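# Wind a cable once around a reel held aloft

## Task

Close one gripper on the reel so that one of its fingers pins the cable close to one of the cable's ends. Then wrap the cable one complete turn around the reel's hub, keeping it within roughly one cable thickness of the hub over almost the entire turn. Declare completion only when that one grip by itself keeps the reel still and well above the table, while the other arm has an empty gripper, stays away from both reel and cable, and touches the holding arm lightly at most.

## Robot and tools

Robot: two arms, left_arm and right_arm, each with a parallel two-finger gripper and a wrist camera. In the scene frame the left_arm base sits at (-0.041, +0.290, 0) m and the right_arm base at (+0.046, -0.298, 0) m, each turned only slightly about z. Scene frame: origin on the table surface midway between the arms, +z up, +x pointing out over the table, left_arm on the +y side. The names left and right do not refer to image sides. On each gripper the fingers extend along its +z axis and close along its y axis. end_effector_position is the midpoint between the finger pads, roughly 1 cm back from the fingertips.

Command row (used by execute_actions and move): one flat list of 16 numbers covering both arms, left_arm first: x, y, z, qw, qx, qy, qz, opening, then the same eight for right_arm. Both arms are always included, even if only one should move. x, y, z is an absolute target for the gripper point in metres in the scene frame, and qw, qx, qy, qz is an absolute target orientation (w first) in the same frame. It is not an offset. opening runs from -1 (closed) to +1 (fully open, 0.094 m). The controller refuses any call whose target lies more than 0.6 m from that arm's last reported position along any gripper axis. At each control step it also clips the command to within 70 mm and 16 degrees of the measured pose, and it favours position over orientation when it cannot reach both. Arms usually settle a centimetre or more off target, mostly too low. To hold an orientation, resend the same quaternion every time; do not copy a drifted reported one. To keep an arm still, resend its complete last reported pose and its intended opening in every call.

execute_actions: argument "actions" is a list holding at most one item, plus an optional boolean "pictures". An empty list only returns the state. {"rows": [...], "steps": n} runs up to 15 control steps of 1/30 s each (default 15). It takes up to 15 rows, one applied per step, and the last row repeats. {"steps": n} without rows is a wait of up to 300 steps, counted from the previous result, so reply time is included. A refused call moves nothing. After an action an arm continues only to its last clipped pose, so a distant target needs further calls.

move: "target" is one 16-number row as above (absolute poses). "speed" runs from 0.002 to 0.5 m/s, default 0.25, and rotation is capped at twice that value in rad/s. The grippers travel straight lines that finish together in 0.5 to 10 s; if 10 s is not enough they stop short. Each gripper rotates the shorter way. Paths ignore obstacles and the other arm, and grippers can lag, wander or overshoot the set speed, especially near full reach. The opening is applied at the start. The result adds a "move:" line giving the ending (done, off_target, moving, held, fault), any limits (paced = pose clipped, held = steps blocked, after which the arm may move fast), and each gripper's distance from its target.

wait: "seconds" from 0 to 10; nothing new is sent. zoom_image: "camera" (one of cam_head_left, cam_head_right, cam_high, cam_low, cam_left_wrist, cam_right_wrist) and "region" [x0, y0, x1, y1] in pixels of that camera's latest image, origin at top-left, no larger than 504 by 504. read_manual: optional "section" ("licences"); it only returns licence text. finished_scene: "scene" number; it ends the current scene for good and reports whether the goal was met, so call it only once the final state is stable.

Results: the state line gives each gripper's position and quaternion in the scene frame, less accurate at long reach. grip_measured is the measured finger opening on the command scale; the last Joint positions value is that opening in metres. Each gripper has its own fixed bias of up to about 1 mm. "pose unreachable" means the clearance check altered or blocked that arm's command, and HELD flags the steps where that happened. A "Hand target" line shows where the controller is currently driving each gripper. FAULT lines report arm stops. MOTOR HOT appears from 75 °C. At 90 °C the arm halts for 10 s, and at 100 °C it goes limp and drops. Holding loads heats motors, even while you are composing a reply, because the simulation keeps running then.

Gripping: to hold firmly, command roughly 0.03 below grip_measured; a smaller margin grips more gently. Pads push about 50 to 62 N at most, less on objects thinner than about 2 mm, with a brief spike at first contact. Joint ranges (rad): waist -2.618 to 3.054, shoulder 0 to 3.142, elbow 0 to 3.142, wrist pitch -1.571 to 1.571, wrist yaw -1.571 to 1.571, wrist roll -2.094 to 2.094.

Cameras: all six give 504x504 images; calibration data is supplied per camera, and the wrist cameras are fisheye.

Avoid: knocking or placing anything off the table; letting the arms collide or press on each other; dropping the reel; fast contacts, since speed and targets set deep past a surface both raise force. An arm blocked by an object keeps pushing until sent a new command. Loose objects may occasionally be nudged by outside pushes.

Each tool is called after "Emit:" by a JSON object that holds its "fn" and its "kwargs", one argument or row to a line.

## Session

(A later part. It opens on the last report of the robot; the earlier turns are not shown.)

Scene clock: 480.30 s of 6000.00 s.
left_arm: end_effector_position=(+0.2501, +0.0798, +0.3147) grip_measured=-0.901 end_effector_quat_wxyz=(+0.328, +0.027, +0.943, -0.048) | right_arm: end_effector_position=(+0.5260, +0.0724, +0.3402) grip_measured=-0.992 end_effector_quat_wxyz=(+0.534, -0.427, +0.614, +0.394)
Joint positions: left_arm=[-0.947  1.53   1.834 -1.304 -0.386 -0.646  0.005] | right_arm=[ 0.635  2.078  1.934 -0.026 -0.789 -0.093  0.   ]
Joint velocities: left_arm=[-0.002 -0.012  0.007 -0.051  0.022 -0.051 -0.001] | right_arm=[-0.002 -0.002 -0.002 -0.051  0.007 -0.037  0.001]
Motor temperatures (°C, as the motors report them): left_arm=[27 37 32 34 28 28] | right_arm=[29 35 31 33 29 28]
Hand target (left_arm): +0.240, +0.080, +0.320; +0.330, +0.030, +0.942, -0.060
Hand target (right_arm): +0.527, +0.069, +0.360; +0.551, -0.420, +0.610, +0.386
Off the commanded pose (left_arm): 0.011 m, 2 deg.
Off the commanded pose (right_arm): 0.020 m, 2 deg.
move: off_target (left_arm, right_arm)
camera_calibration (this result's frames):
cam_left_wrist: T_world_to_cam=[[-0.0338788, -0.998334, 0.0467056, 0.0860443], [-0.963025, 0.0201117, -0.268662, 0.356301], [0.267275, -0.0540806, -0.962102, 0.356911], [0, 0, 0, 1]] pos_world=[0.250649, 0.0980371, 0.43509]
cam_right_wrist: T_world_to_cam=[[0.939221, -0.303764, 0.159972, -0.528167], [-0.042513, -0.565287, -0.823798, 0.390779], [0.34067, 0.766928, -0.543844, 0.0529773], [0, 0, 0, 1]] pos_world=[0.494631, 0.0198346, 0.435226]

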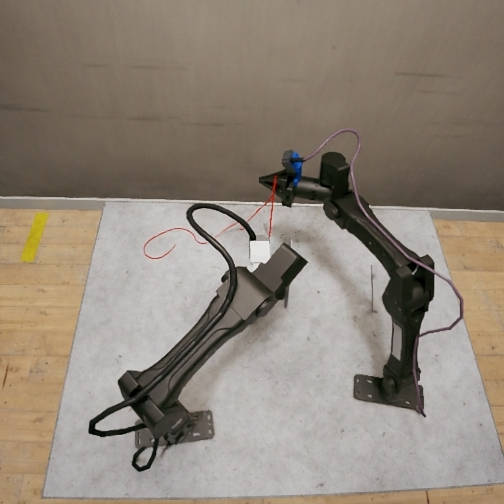

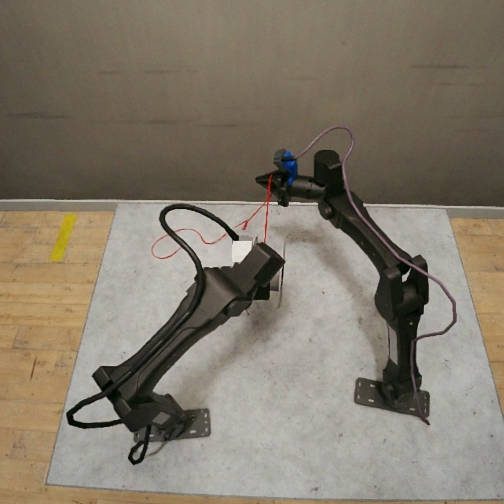

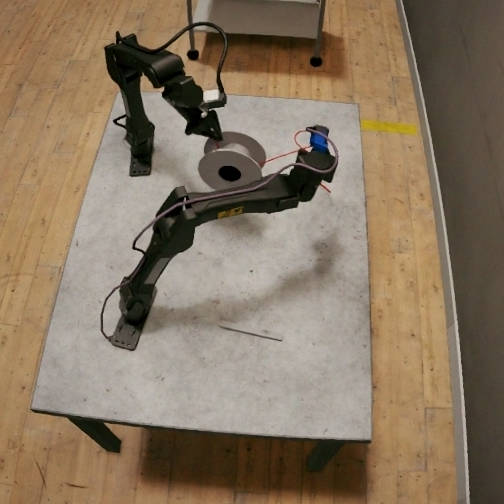

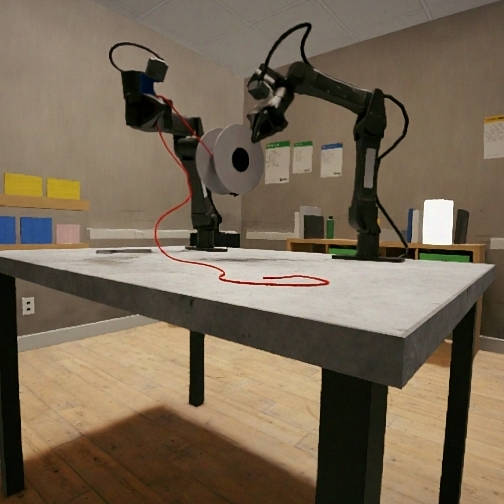

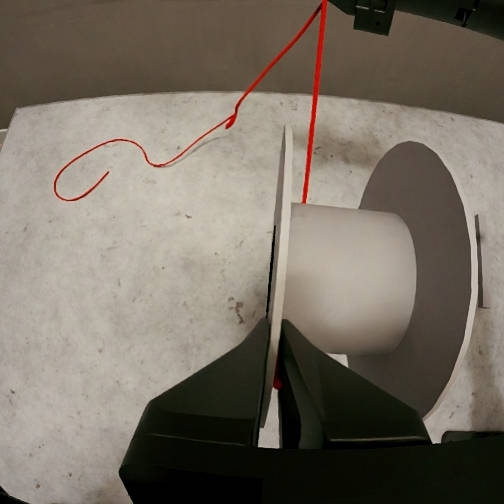

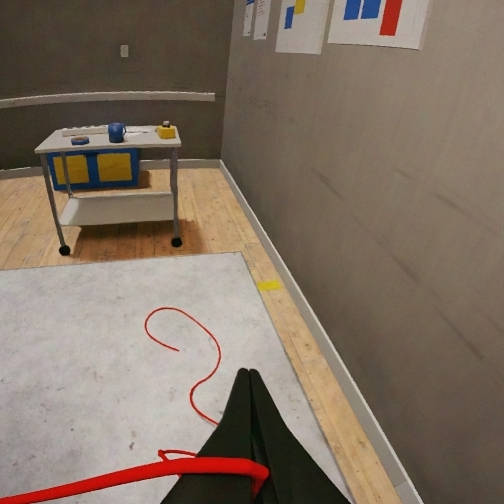

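Emit:
{"fn": "move", "kwargs": {
  "target": [0.24,0.08,0.32,0.33,0.03,0.94,-0.06,-0.99,0.43,0.0,0.47,0.55,-0.42,0.61,0.385,-0.995],
  "speed": 0.12
}}

Emit:
{"fn": "move", "kwargs": {
  "target": [0.24,0.08,0.32,0.33,0.03,0.94,-0.06,-0.99,0.31,-0.10,0.45,0.55,-0.42,0.61,0.385,-0.995],
  "speed": 0.12
}}

Scene clock: 490.63 s of 6000.00 s.
left_arm: end_effector_position=(+0.2499, +0.0751, +0.3160) grip_measured=-0.902 end_effector_quat_wxyz=(+0.330, +0.029, +0.942, -0.056) | right_arm: end_effector_position=(+0.4330, +0.0084, +0.4434) grip_measured=-0.992 end_effector_quat_wxyz=(+0.526, -0.418, +0.629, +0.390)
Joint positions: left_arm=[-0.952  1.53   1.834 -1.29  -0.377 -0.646  0.005] | right_arm=[ 0.592  1.71   1.89  -0.386 -0.811 -0.099  0.   ]
Joint velocities: left_arm=[ 0.007 -0.027 -0.007 -0.007  0.037  0.007 -0.001] | right_arm=[-0.012  0.002 -0.007  0.007 -0.051 -0.007  0.   ]
Motor temperatures (°C, as the motors report them): left_arm=[27 37 33 33 28 28] | right_arm=[29 36 32 34 29 28]
Hand target (left_arm): +0.240, +0.080, +0.320; +0.330, +0.030, +0.942, -0.060
Hand target (right_arm): +0.427, -0.001, +0.468; +0.550, -0.421, +0.611, +0.384
Off the commanded pose (left_arm): 0.012 m, 0 deg.
Off the commanded pose (right_arm): 0.028 m, 4 deg.
After step 180, 2.30 s passed at rest.
move: off_target (left_arm, right_arm)
camera_calibration (this result's frames):
cam_left_wrist: T_world_to_cam=[[-0.0433952, -0.99716, 0.0615516, 0.0789371], [-0.961763, 0.0250193, -0.27274, 0.3572], [0.270425, -0.0710336, -0.960117, 0.357758], [0, 0, 0, 1]] pos_world=[0.25022, 0.0951888, 0.436053]
cam_right_wrist: T_world_to_cam=[[0.937223, -0.320758, 0.136849, -0.46554], [-0.0777985, -0.574844, -0.814556, 0.446885], [0.339942, 0.752774, -0.563712, 0.199114], [0, 0, 0, 1]] pos_world=[0.403395, -0.0423237, 0.539964]

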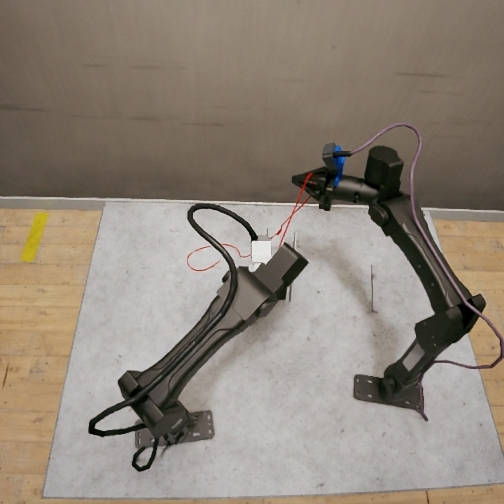

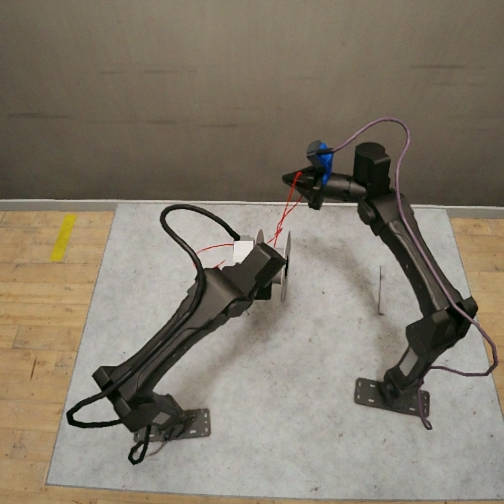

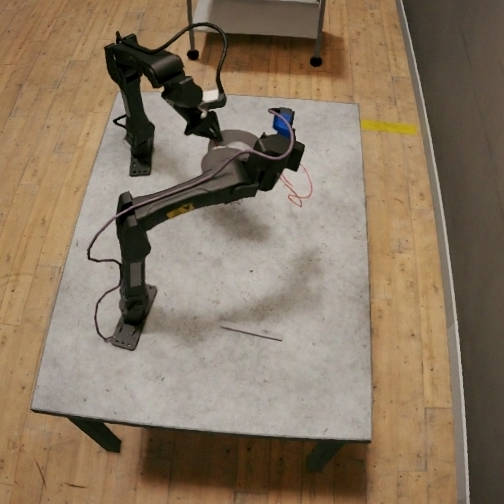

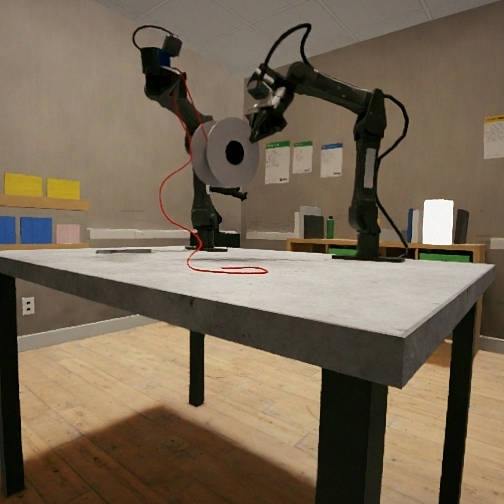

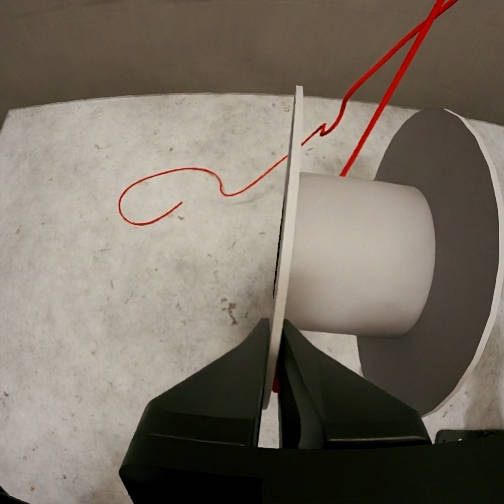

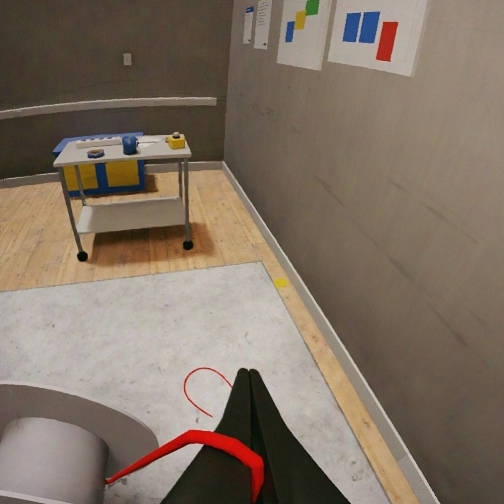

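Scene clock: 492.43 s of 6000.00 s.
left_arm: end_effector_position=(+0.2434, +0.0606, +0.3208) grip_measured=-0.903 end_effector_quat_wxyz=(+0.328, +0.046, +0.939, -0.088) | right_arm: end_effector_position=(+0.3213, -0.0943, +0.4336) grip_measured=-0.992 end_effector_quat_wxyz=(+0.533, -0.412, +0.631, +0.385)
Joint positions: left_arm=[-0.97   1.52   1.834 -1.262 -0.328 -0.635  0.005] | right_arm=[ 0.366  1.187  1.409 -0.479 -1.011 -0.173  0.   ]
Joint velocities: left_arm=[ 0.012 -0.002 -0.002  0.007 -0.037 -0.022  0.   ] | right_arm=[ 0.002 -0.022 -0.007  0.037 -0.051 -0.051  0.   ]
Motor temperatures (°C, as the motors report them): left_arm=[27 37 33 33 28 28] | right_arm=[29 36 32 34 29 28]
Hand target (left_arm): +0.240, +0.079, +0.320; +0.331, +0.031, +0.941, -0.060
Hand target (right_arm): +0.309, -0.099, +0.447; +0.549, -0.422, +0.612, +0.382
Off the commanded pose (left_arm): 0.020 m, 4 deg.
Off the commanded pose (right_arm): 0.021 m, 3 deg.
move: off_target (left_arm, right_arm)
camera_calibration (this result's frames):
cam_left_wrist: T_world_to_cam=[[-0.0973805, -0.989131, 0.110168, 0.0609221], [-0.959786, 0.0640483, -0.27333, 0.350004], [0.263303, -0.132355, -0.955591, 0.367134], [0, 0, 0, 1]] pos_world=[0.245194, 0.0864346, 0.439784]
cam_right_wrist: T_world_to_cam=[[0.929454, -0.340966, 0.140919, -0.393615], [-0.0851568, -0.569911, -0.817282, 0.375249], [0.358977, 0.747625, -0.558741, 0.300118], [0, 0, 0, 1]] pos_world=[0.290066, -0.144727, 0.52984]

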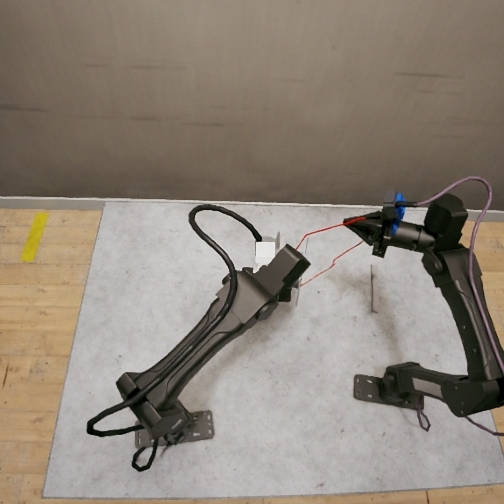

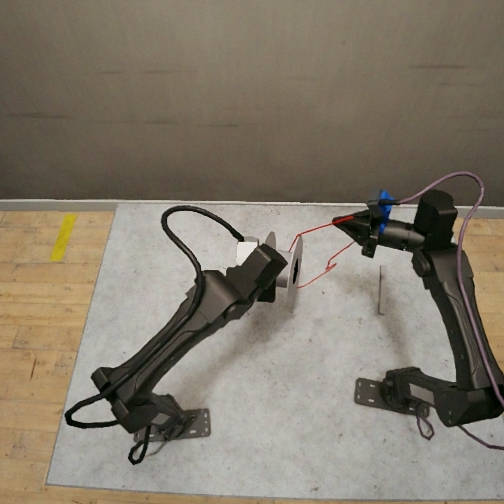

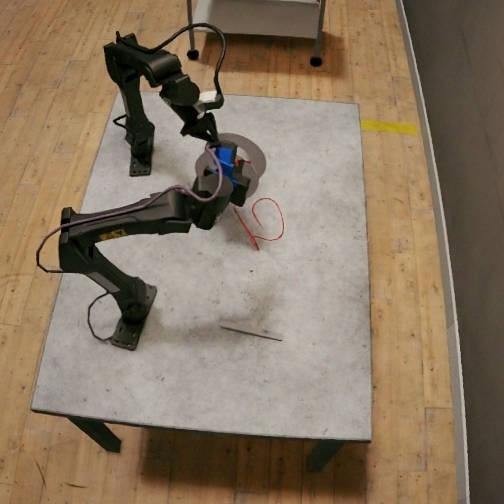

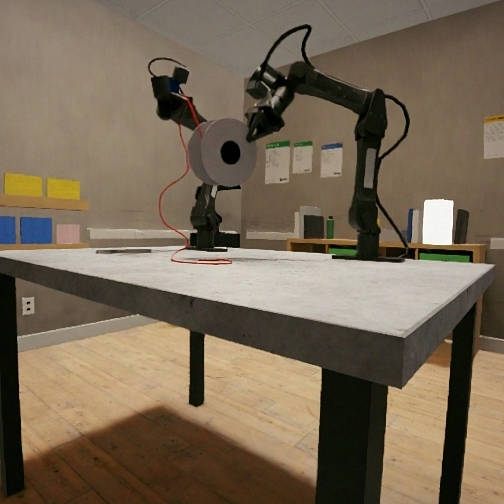

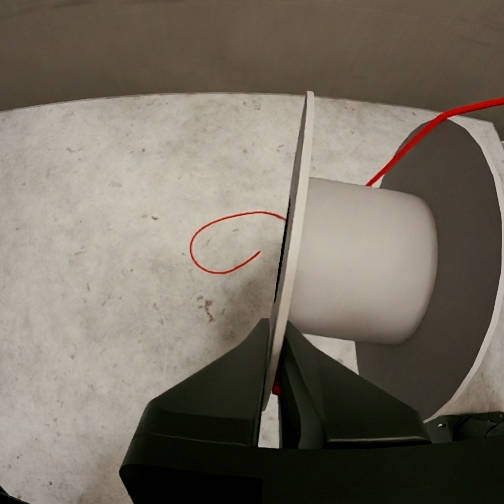

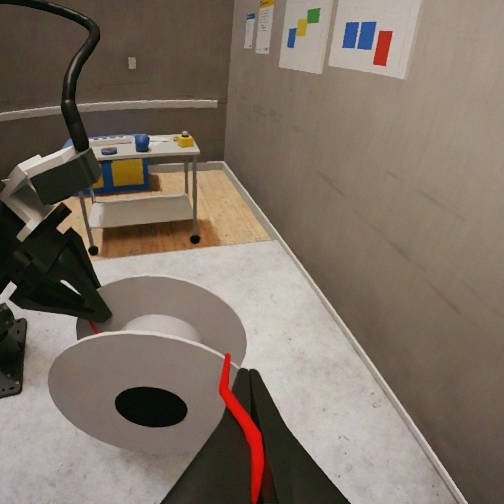

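Emit:
{"fn": "move", "kwargs": {
  "target": [0.24,0.08,0.32,0.33,0.03,0.94,-0.06,-0.99,0.25,-0.04,0.43,0.55,-0.42,0.61,0.385,-0.995],
  "speed": 0.07
}}

Scene clock: 499.57 s of 6000.00 s.
left_arm: end_effector_position=(+0.2376, +0.0700, +0.3142) grip_measured=-0.903 end_effector_quat_wxyz=(+0.314, +0.048, +0.946, -0.067) | right_arm: end_effector_position=(+0.2603, -0.0397, +0.4200) grip_measured=-0.992 end_effector_quat_wxyz=(+0.537, -0.415, +0.625, +0.385)
Joint positions: left_arm=[-0.97   1.52   1.834 -1.315 -0.34  -0.638  0.005] | right_arm=[ 0.736  1.018  1.231 -0.374 -0.654 -0.063  0.   ]
Joint velocities: left_arm=[ 0.012 -0.012 -0.012 -0.095 -0.051 -0.11  -0.   ] | right_arm=[-0.012 -0.007 -0.012 -0.037  0.11  -0.051  0.   ]
Motor temperatures (°C, as the motors report them): left_arm=[27 36 33 33 28 28] | right_arm=[29 35 32 34 29 28]
Hand target (left_arm): +0.240, +0.080, +0.320; +0.330, +0.030, +0.942, -0.060
Hand target (right_arm): +0.250, -0.042, +0.431; +0.551, -0.417, +0.610, +0.389
Off the commanded pose (left_arm): 0.012 m, 3 deg.
Off the commanded pose (right_arm): 0.014 m, 2 deg.
move: off_target (left_arm, right_arm)
camera_calibration (this result's frames):
cam_left_wrist: T_world_to_cam=[[-0.0857276, -0.993915, 0.0691635, 0.0808546], [-0.967909, 0.066623, -0.242309, 0.333974], [0.236227, -0.0877165, -0.967731, 0.370744], [0, 0, 0, 1]] pos_world=[0.242608, 0.0906326, 0.434113]
cam_right_wrist: T_world_to_cam=[[0.929043, -0.336899, 0.1529, -0.321132], [-0.0705674, -0.56705, -0.820655, 0.387747], [0.36318, 0.751634, -0.550588, 0.2692], [0, 0, 0, 1]] pos_world=[0.227939, -0.0906569, 0.515526]

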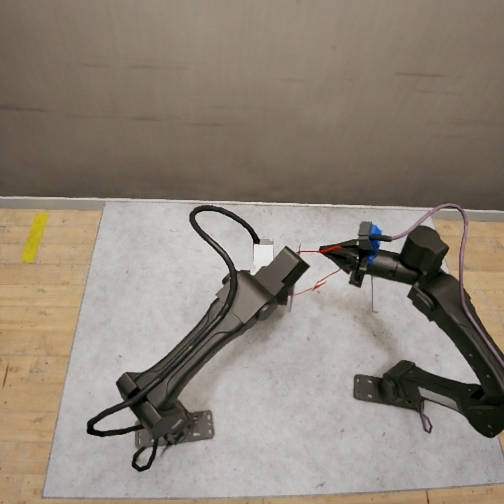

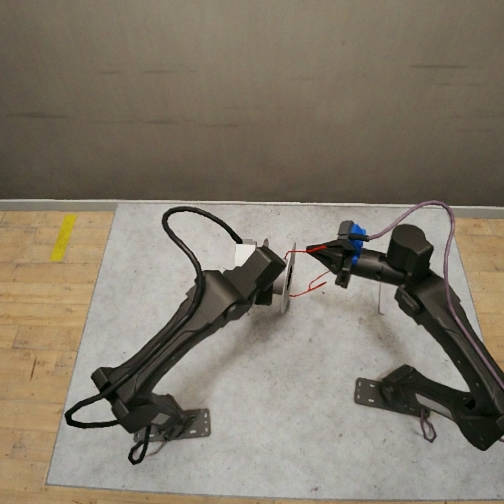

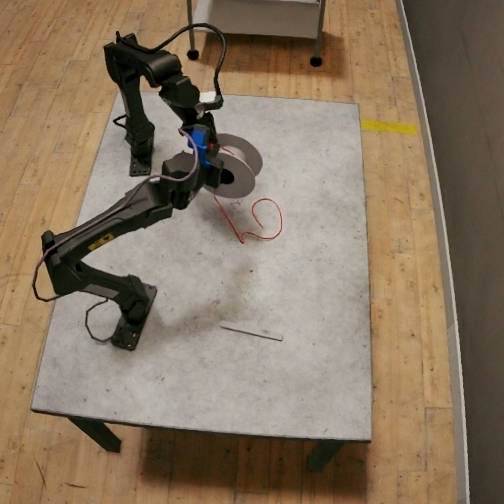

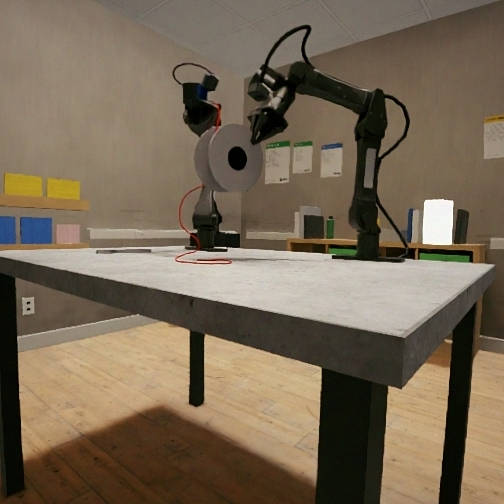

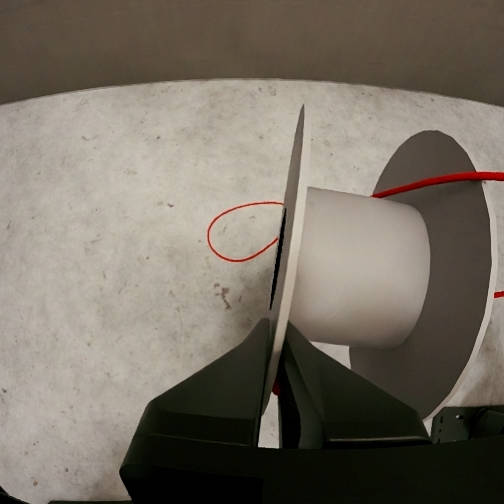

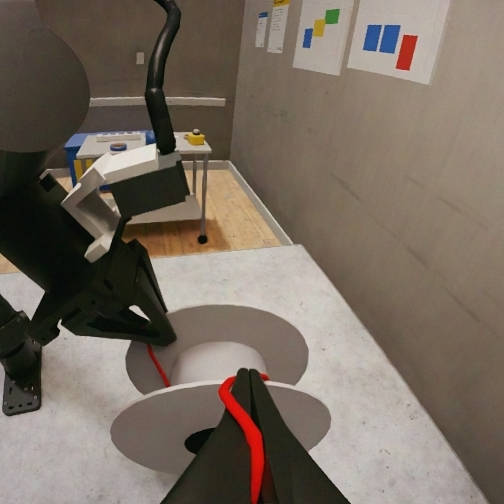

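Progressing. Continue toward -x and down.

Emit:
{"fn": "move", "kwargs": {
  "target": [0.26,0.08,0.32,0.33,0.03,0.94,-0.06,-0.99,0.18,-0.04,0.37,0.55,-0.42,0.61,0.385,-0.995],
  "speed": 0.07
}}

Scene clock: 503.37 s of 6000.00 s.
left_arm: end_effector_position=(+0.2350, +0.0664, +0.3073) grip_measured=-0.946 end_effector_quat_wxyz=(+0.289, +0.078, +0.951, -0.078) | right_arm: end_effector_position=(+0.1954, -0.0378, +0.3536) grip_measured=-0.992 end_effector_quat_wxyz=(+0.535, -0.412, +0.638, +0.370)
Joint positions: left_arm=[-0.945  1.527  1.834 -1.322 -0.262 -0.576  0.003] | right_arm=[ 1.056  0.738  0.889 -0.313 -0.307 -0.019  0.   ]
Joint velocities: left_arm=[ 0.007  0.007  0.012 -0.051 -0.095 -0.007 -0.001] | right_arm=[ 0.012  0.002 -0.002  0.007  0.022 -0.051  0.001]
Motor temperatures (°C, as the motors report them): left_arm=[27 36 33 33 28 28] | right_arm=[29 34 32 34 29 28]
Hand target (left_arm): +0.258, +0.080, +0.320; +0.330, +0.030, +0.941, -0.061
Hand target (right_arm): +0.182, -0.041, +0.370; +0.550, -0.417, +0.611, +0.388
Off the commanded pose (left_arm): 0.031 m, 8 deg.
Off the commanded pose (right_arm): 0.023 m, 4 deg.
move: off_target (left_arm, right_arm)
camera_calibration (this result's frames):
cam_left_wrist: T_world_to_cam=[[-0.148388, -0.986183, 0.0736444, 0.0903637], [-0.971732, 0.131576, -0.19602, 0.312389], [0.183622, -0.10065, -0.977831, 0.380693], [0, 0, 0, 1]] pos_world=[0.247064, 0.0863291, 0.426833]
cam_right_wrist: T_world_to_cam=[[0.920009, -0.359034, 0.157089, -0.250588], [-0.0915474, -0.586648, -0.804651, 0.327494], [0.381054, 0.725905, -0.57259, 0.258101], [0, 0, 0, 1]] pos_world=[0.162174, -0.0852031, 0.450669]

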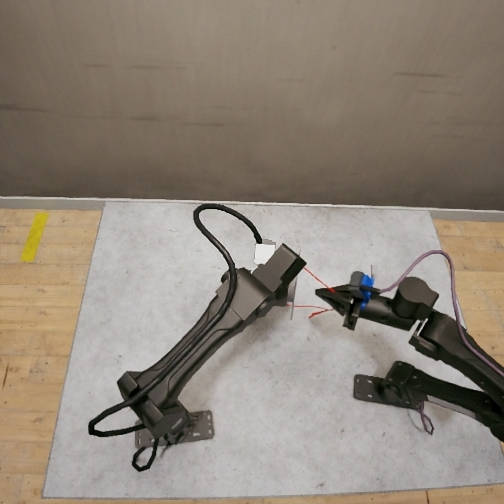

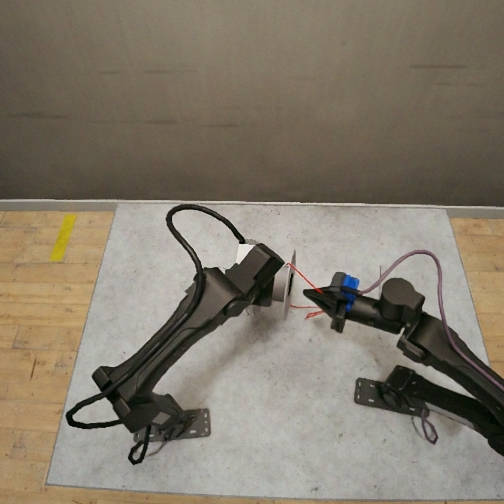

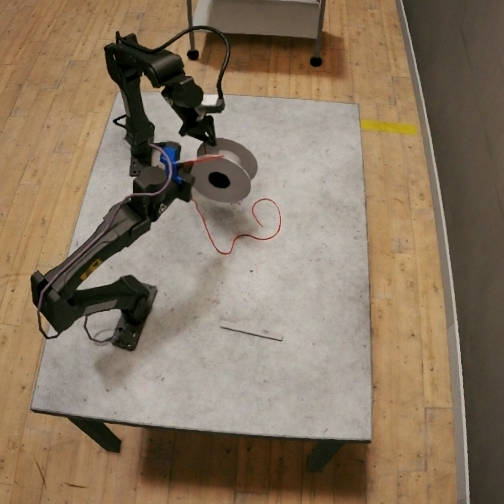

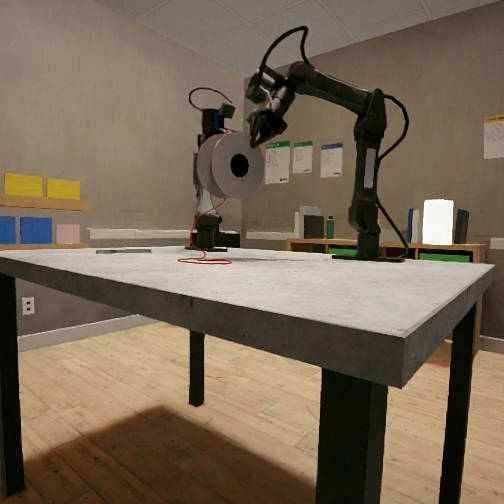

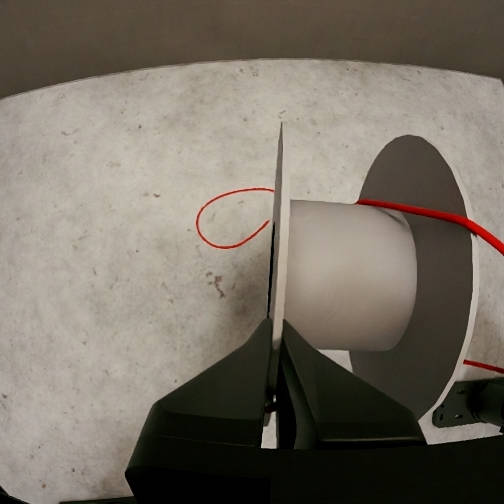

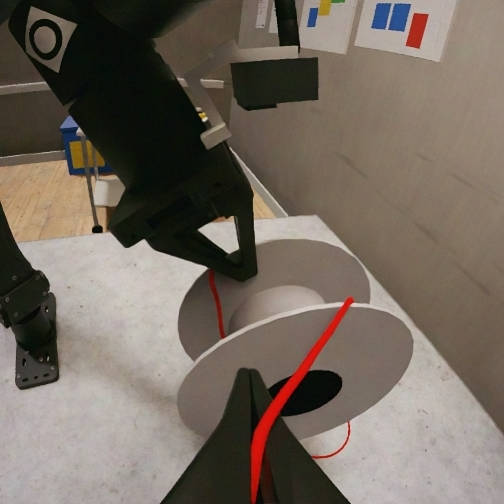

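Emit:
{"fn": "move", "kwargs": {
  "target": [0.24,0.07,0.32,0.33,0.03,0.94,-0.06,-0.99,0.235,-0.02,0.36,0.55,-0.42,0.61,0.385,-0.9],
  "speed": 0.05
}}

Emit:
{"fn": "zoom_image", "kwargs": {
  "camera": "cam_right_wrist",
  "region": [60,170,340,450]
}}

Scene clock: 511.37 s of 6000.00 s.
left_arm: end_effector_position=(+0.2345, +0.0743, +0.3089) grip_measured=-0.946 end_effector_quat_wxyz=(+0.306, +0.040, +0.950, -0.051) | right_arm: end_effector_position=(+0.2325, -0.0203, +0.3571) grip_measured=-0.903 end_effector_quat_wxyz=(+0.548, -0.418, +0.614, +0.383)
Joint positions: left_arm=[-0.979  1.527  1.834 -1.348 -0.362 -0.667  0.003] | right_arm=[ 0.921  0.881  0.889 -0.125 -0.473 -0.042  0.005]
Joint velocities: left_arm=[ 0.002 -0.017 -0.002  0.037  0.007 -0.037  0.001] | right_arm=[ 0.007 -0.012  0.007  0.022 -0.051  0.051 -0.   ]
Motor temperatures (°C, as the motors report them): left_arm=[27 36 33 33 29 28] | right_arm=[29 33 32 35 29 28]
Hand target (left_arm): +0.240, +0.070, +0.320; +0.330, +0.030, +0.942, -0.060
Hand target (right_arm): +0.235, -0.020, +0.360; +0.551, -0.421, +0.610, +0.384
Off the commanded pose (left_arm): 0.013 m, 3 deg.
Off the commanded pose (right_arm): 0.004 m, 1 deg.
move: off_target (left_arm)
camera_calibration (this result's frames):
cam_left_wrist: T_world_to_cam=[[-0.0598979, -0.997215, 0.0444398, 0.0870334], [-0.973176, 0.0484313, -0.224906, 0.326616], [0.222127, -0.0567192, -0.973367, 0.369411], [0, 0, 0, 1]] pos_world=[0.241012, 0.0919253, 0.429162]
cam_right_wrist: T_world_to_cam=[[0.925342, -0.335681, 0.17624, -0.286605], [-0.0441287, -0.55705, -0.829306, 0.342322], [0.376557, 0.759614, -0.530275, 0.21995], [0, 0, 0, 1]] pos_world=[0.19749, -0.0725947, 0.451035]

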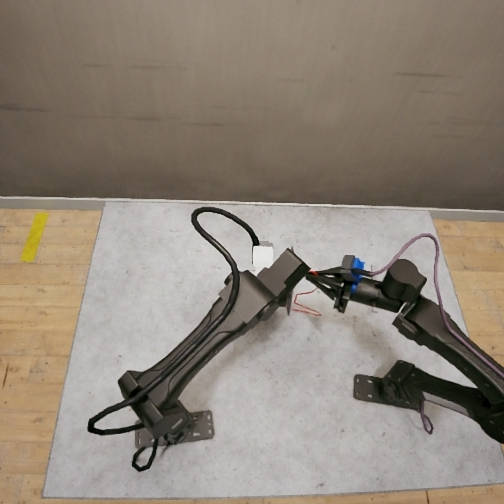

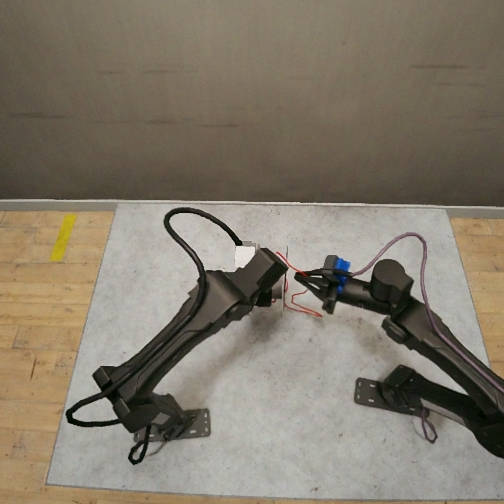

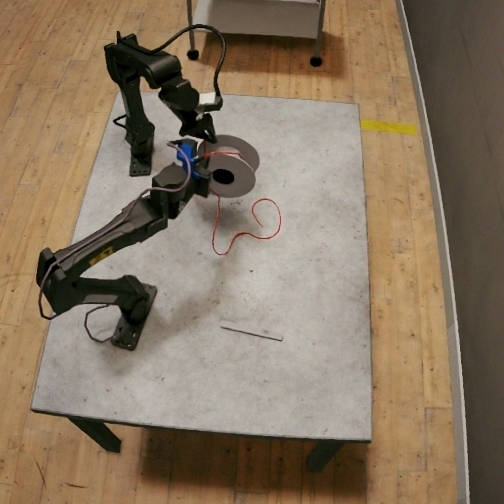

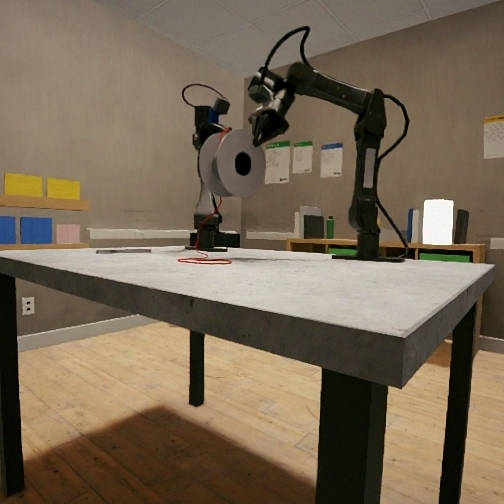

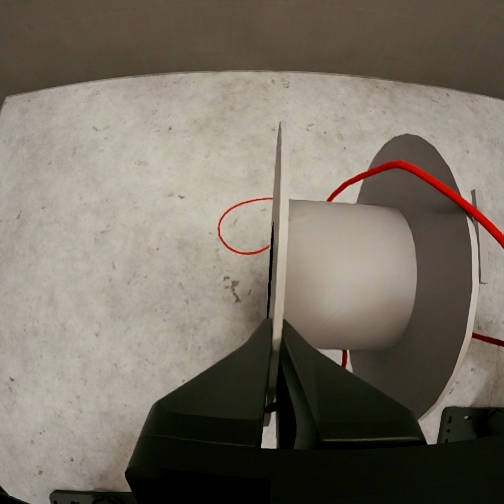

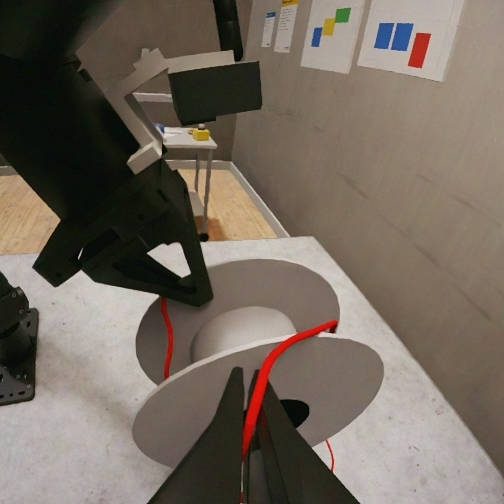

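Region (60, 170, 340, 450) of cam_right_wrist's 504x504 image, scaled by 1.800, with more detail than that image has.

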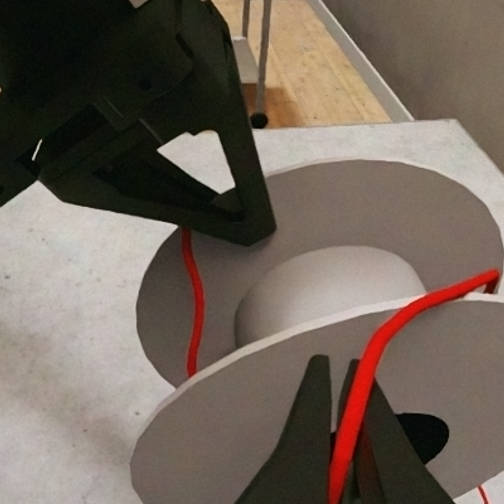

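Emit:
{"fn": "move", "kwargs": {
  "target": [0.24,0.07,0.185,0.31,0.03,0.95,-0.055,-0.99,0.25,-0.02,0.225,0.55,-0.42,0.61,0.385,-0.99],
  "speed": 0.07
}}

Scene clock: 520.30 s of 6000.00 s.
left_arm: end_effector_position=(+0.2321, +0.0729, +0.1672) grip_measured=-0.946 end_effector_quat_wxyz=(+0.275, +0.046, +0.960, -0.031) | right_arm: end_effector_position=(+0.2507, -0.0172, +0.2327) grip_measured=-0.976 end_effector_quat_wxyz=(+0.556, -0.418, +0.606, +0.385)
Joint positions: left_arm=[-0.979  1.446  1.209 -0.883 -0.346 -0.674  0.003] | right_arm=[ 0.865  0.986  0.406  0.481 -0.532 -0.049  0.001]
Joint velocities: left_arm=[ 0.002 -0.007  0.012  0.007 -0.066 -0.037 -0.002] | right_arm=[ 0.007  0.002 -0.002 -0.007 -0.037  0.007 -0.   ]
Motor temperatures (°C, as the motors report them): left_arm=[27 36 33 33 29 28] | right_arm=[29 32 32 35 29 28]
Hand target (left_arm): +0.240, +0.070, +0.186; +0.309, +0.030, +0.949, -0.055
Hand target (right_arm): +0.251, -0.019, +0.225; +0.550, -0.421, +0.610, +0.384
Off the commanded pose (left_arm): 0.020 m, 5 deg.
Off the commanded pose (right_arm): 0.008 m, 1 deg.
After step 180, 0.40 s passed at rest.
move: off_target (left_arm)
camera_calibration (this result's frames):
cam_left_wrist: T_world_to_cam=[[-0.0604359, -0.998168, 0.00296398, 0.0989361], [-0.985257, 0.0591775, -0.160521, 0.283699], [0.160051, -0.0126215, -0.987028, 0.24543], [0, 0, 0, 1]] pos_world=[0.246214, 0.085064, 0.287493]
cam_right_wrist: T_world_to_cam=[[0.923239, -0.335658, 0.186986, -0.282401], [-0.0282432, -0.544624, -0.838204, 0.239981], [0.383187, 0.768582, -0.512298, 0.139076], [0, 0, 0, 1]] pos_world=[0.21421, -0.0709822, 0.325207]

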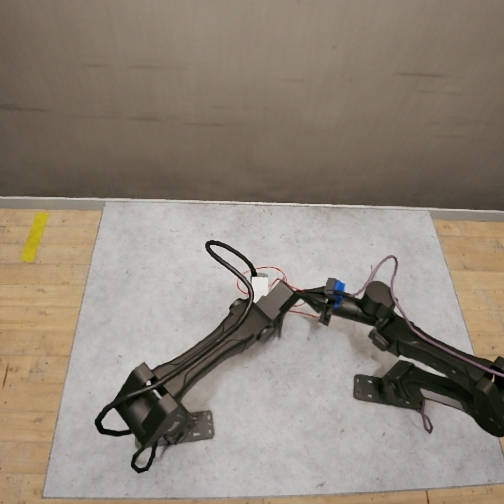

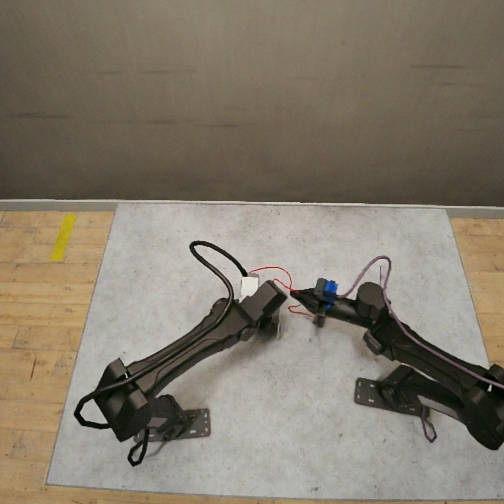

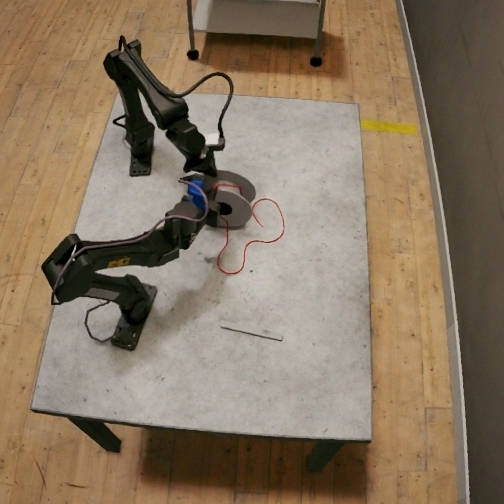

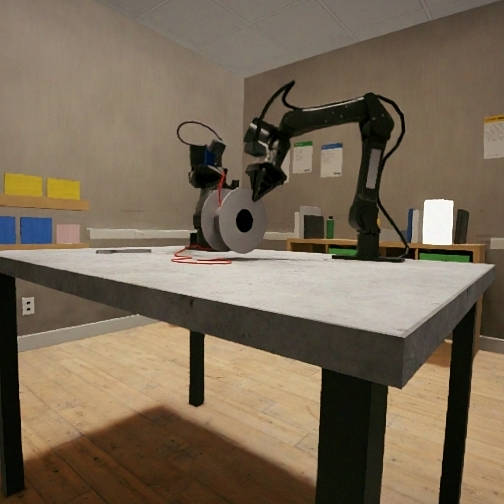

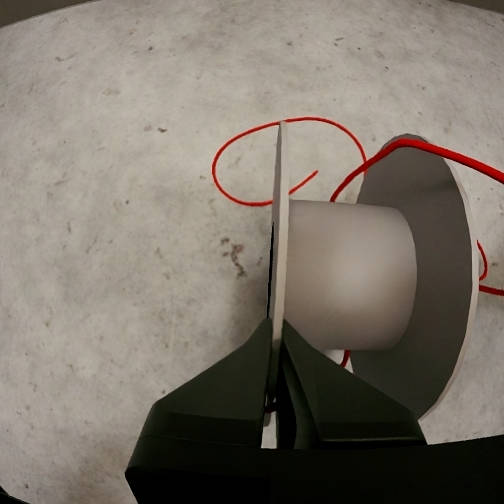

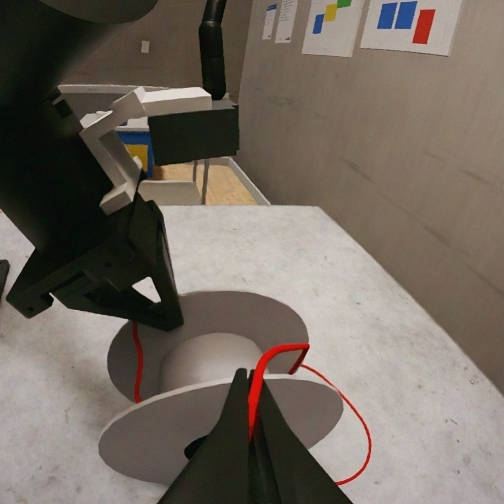

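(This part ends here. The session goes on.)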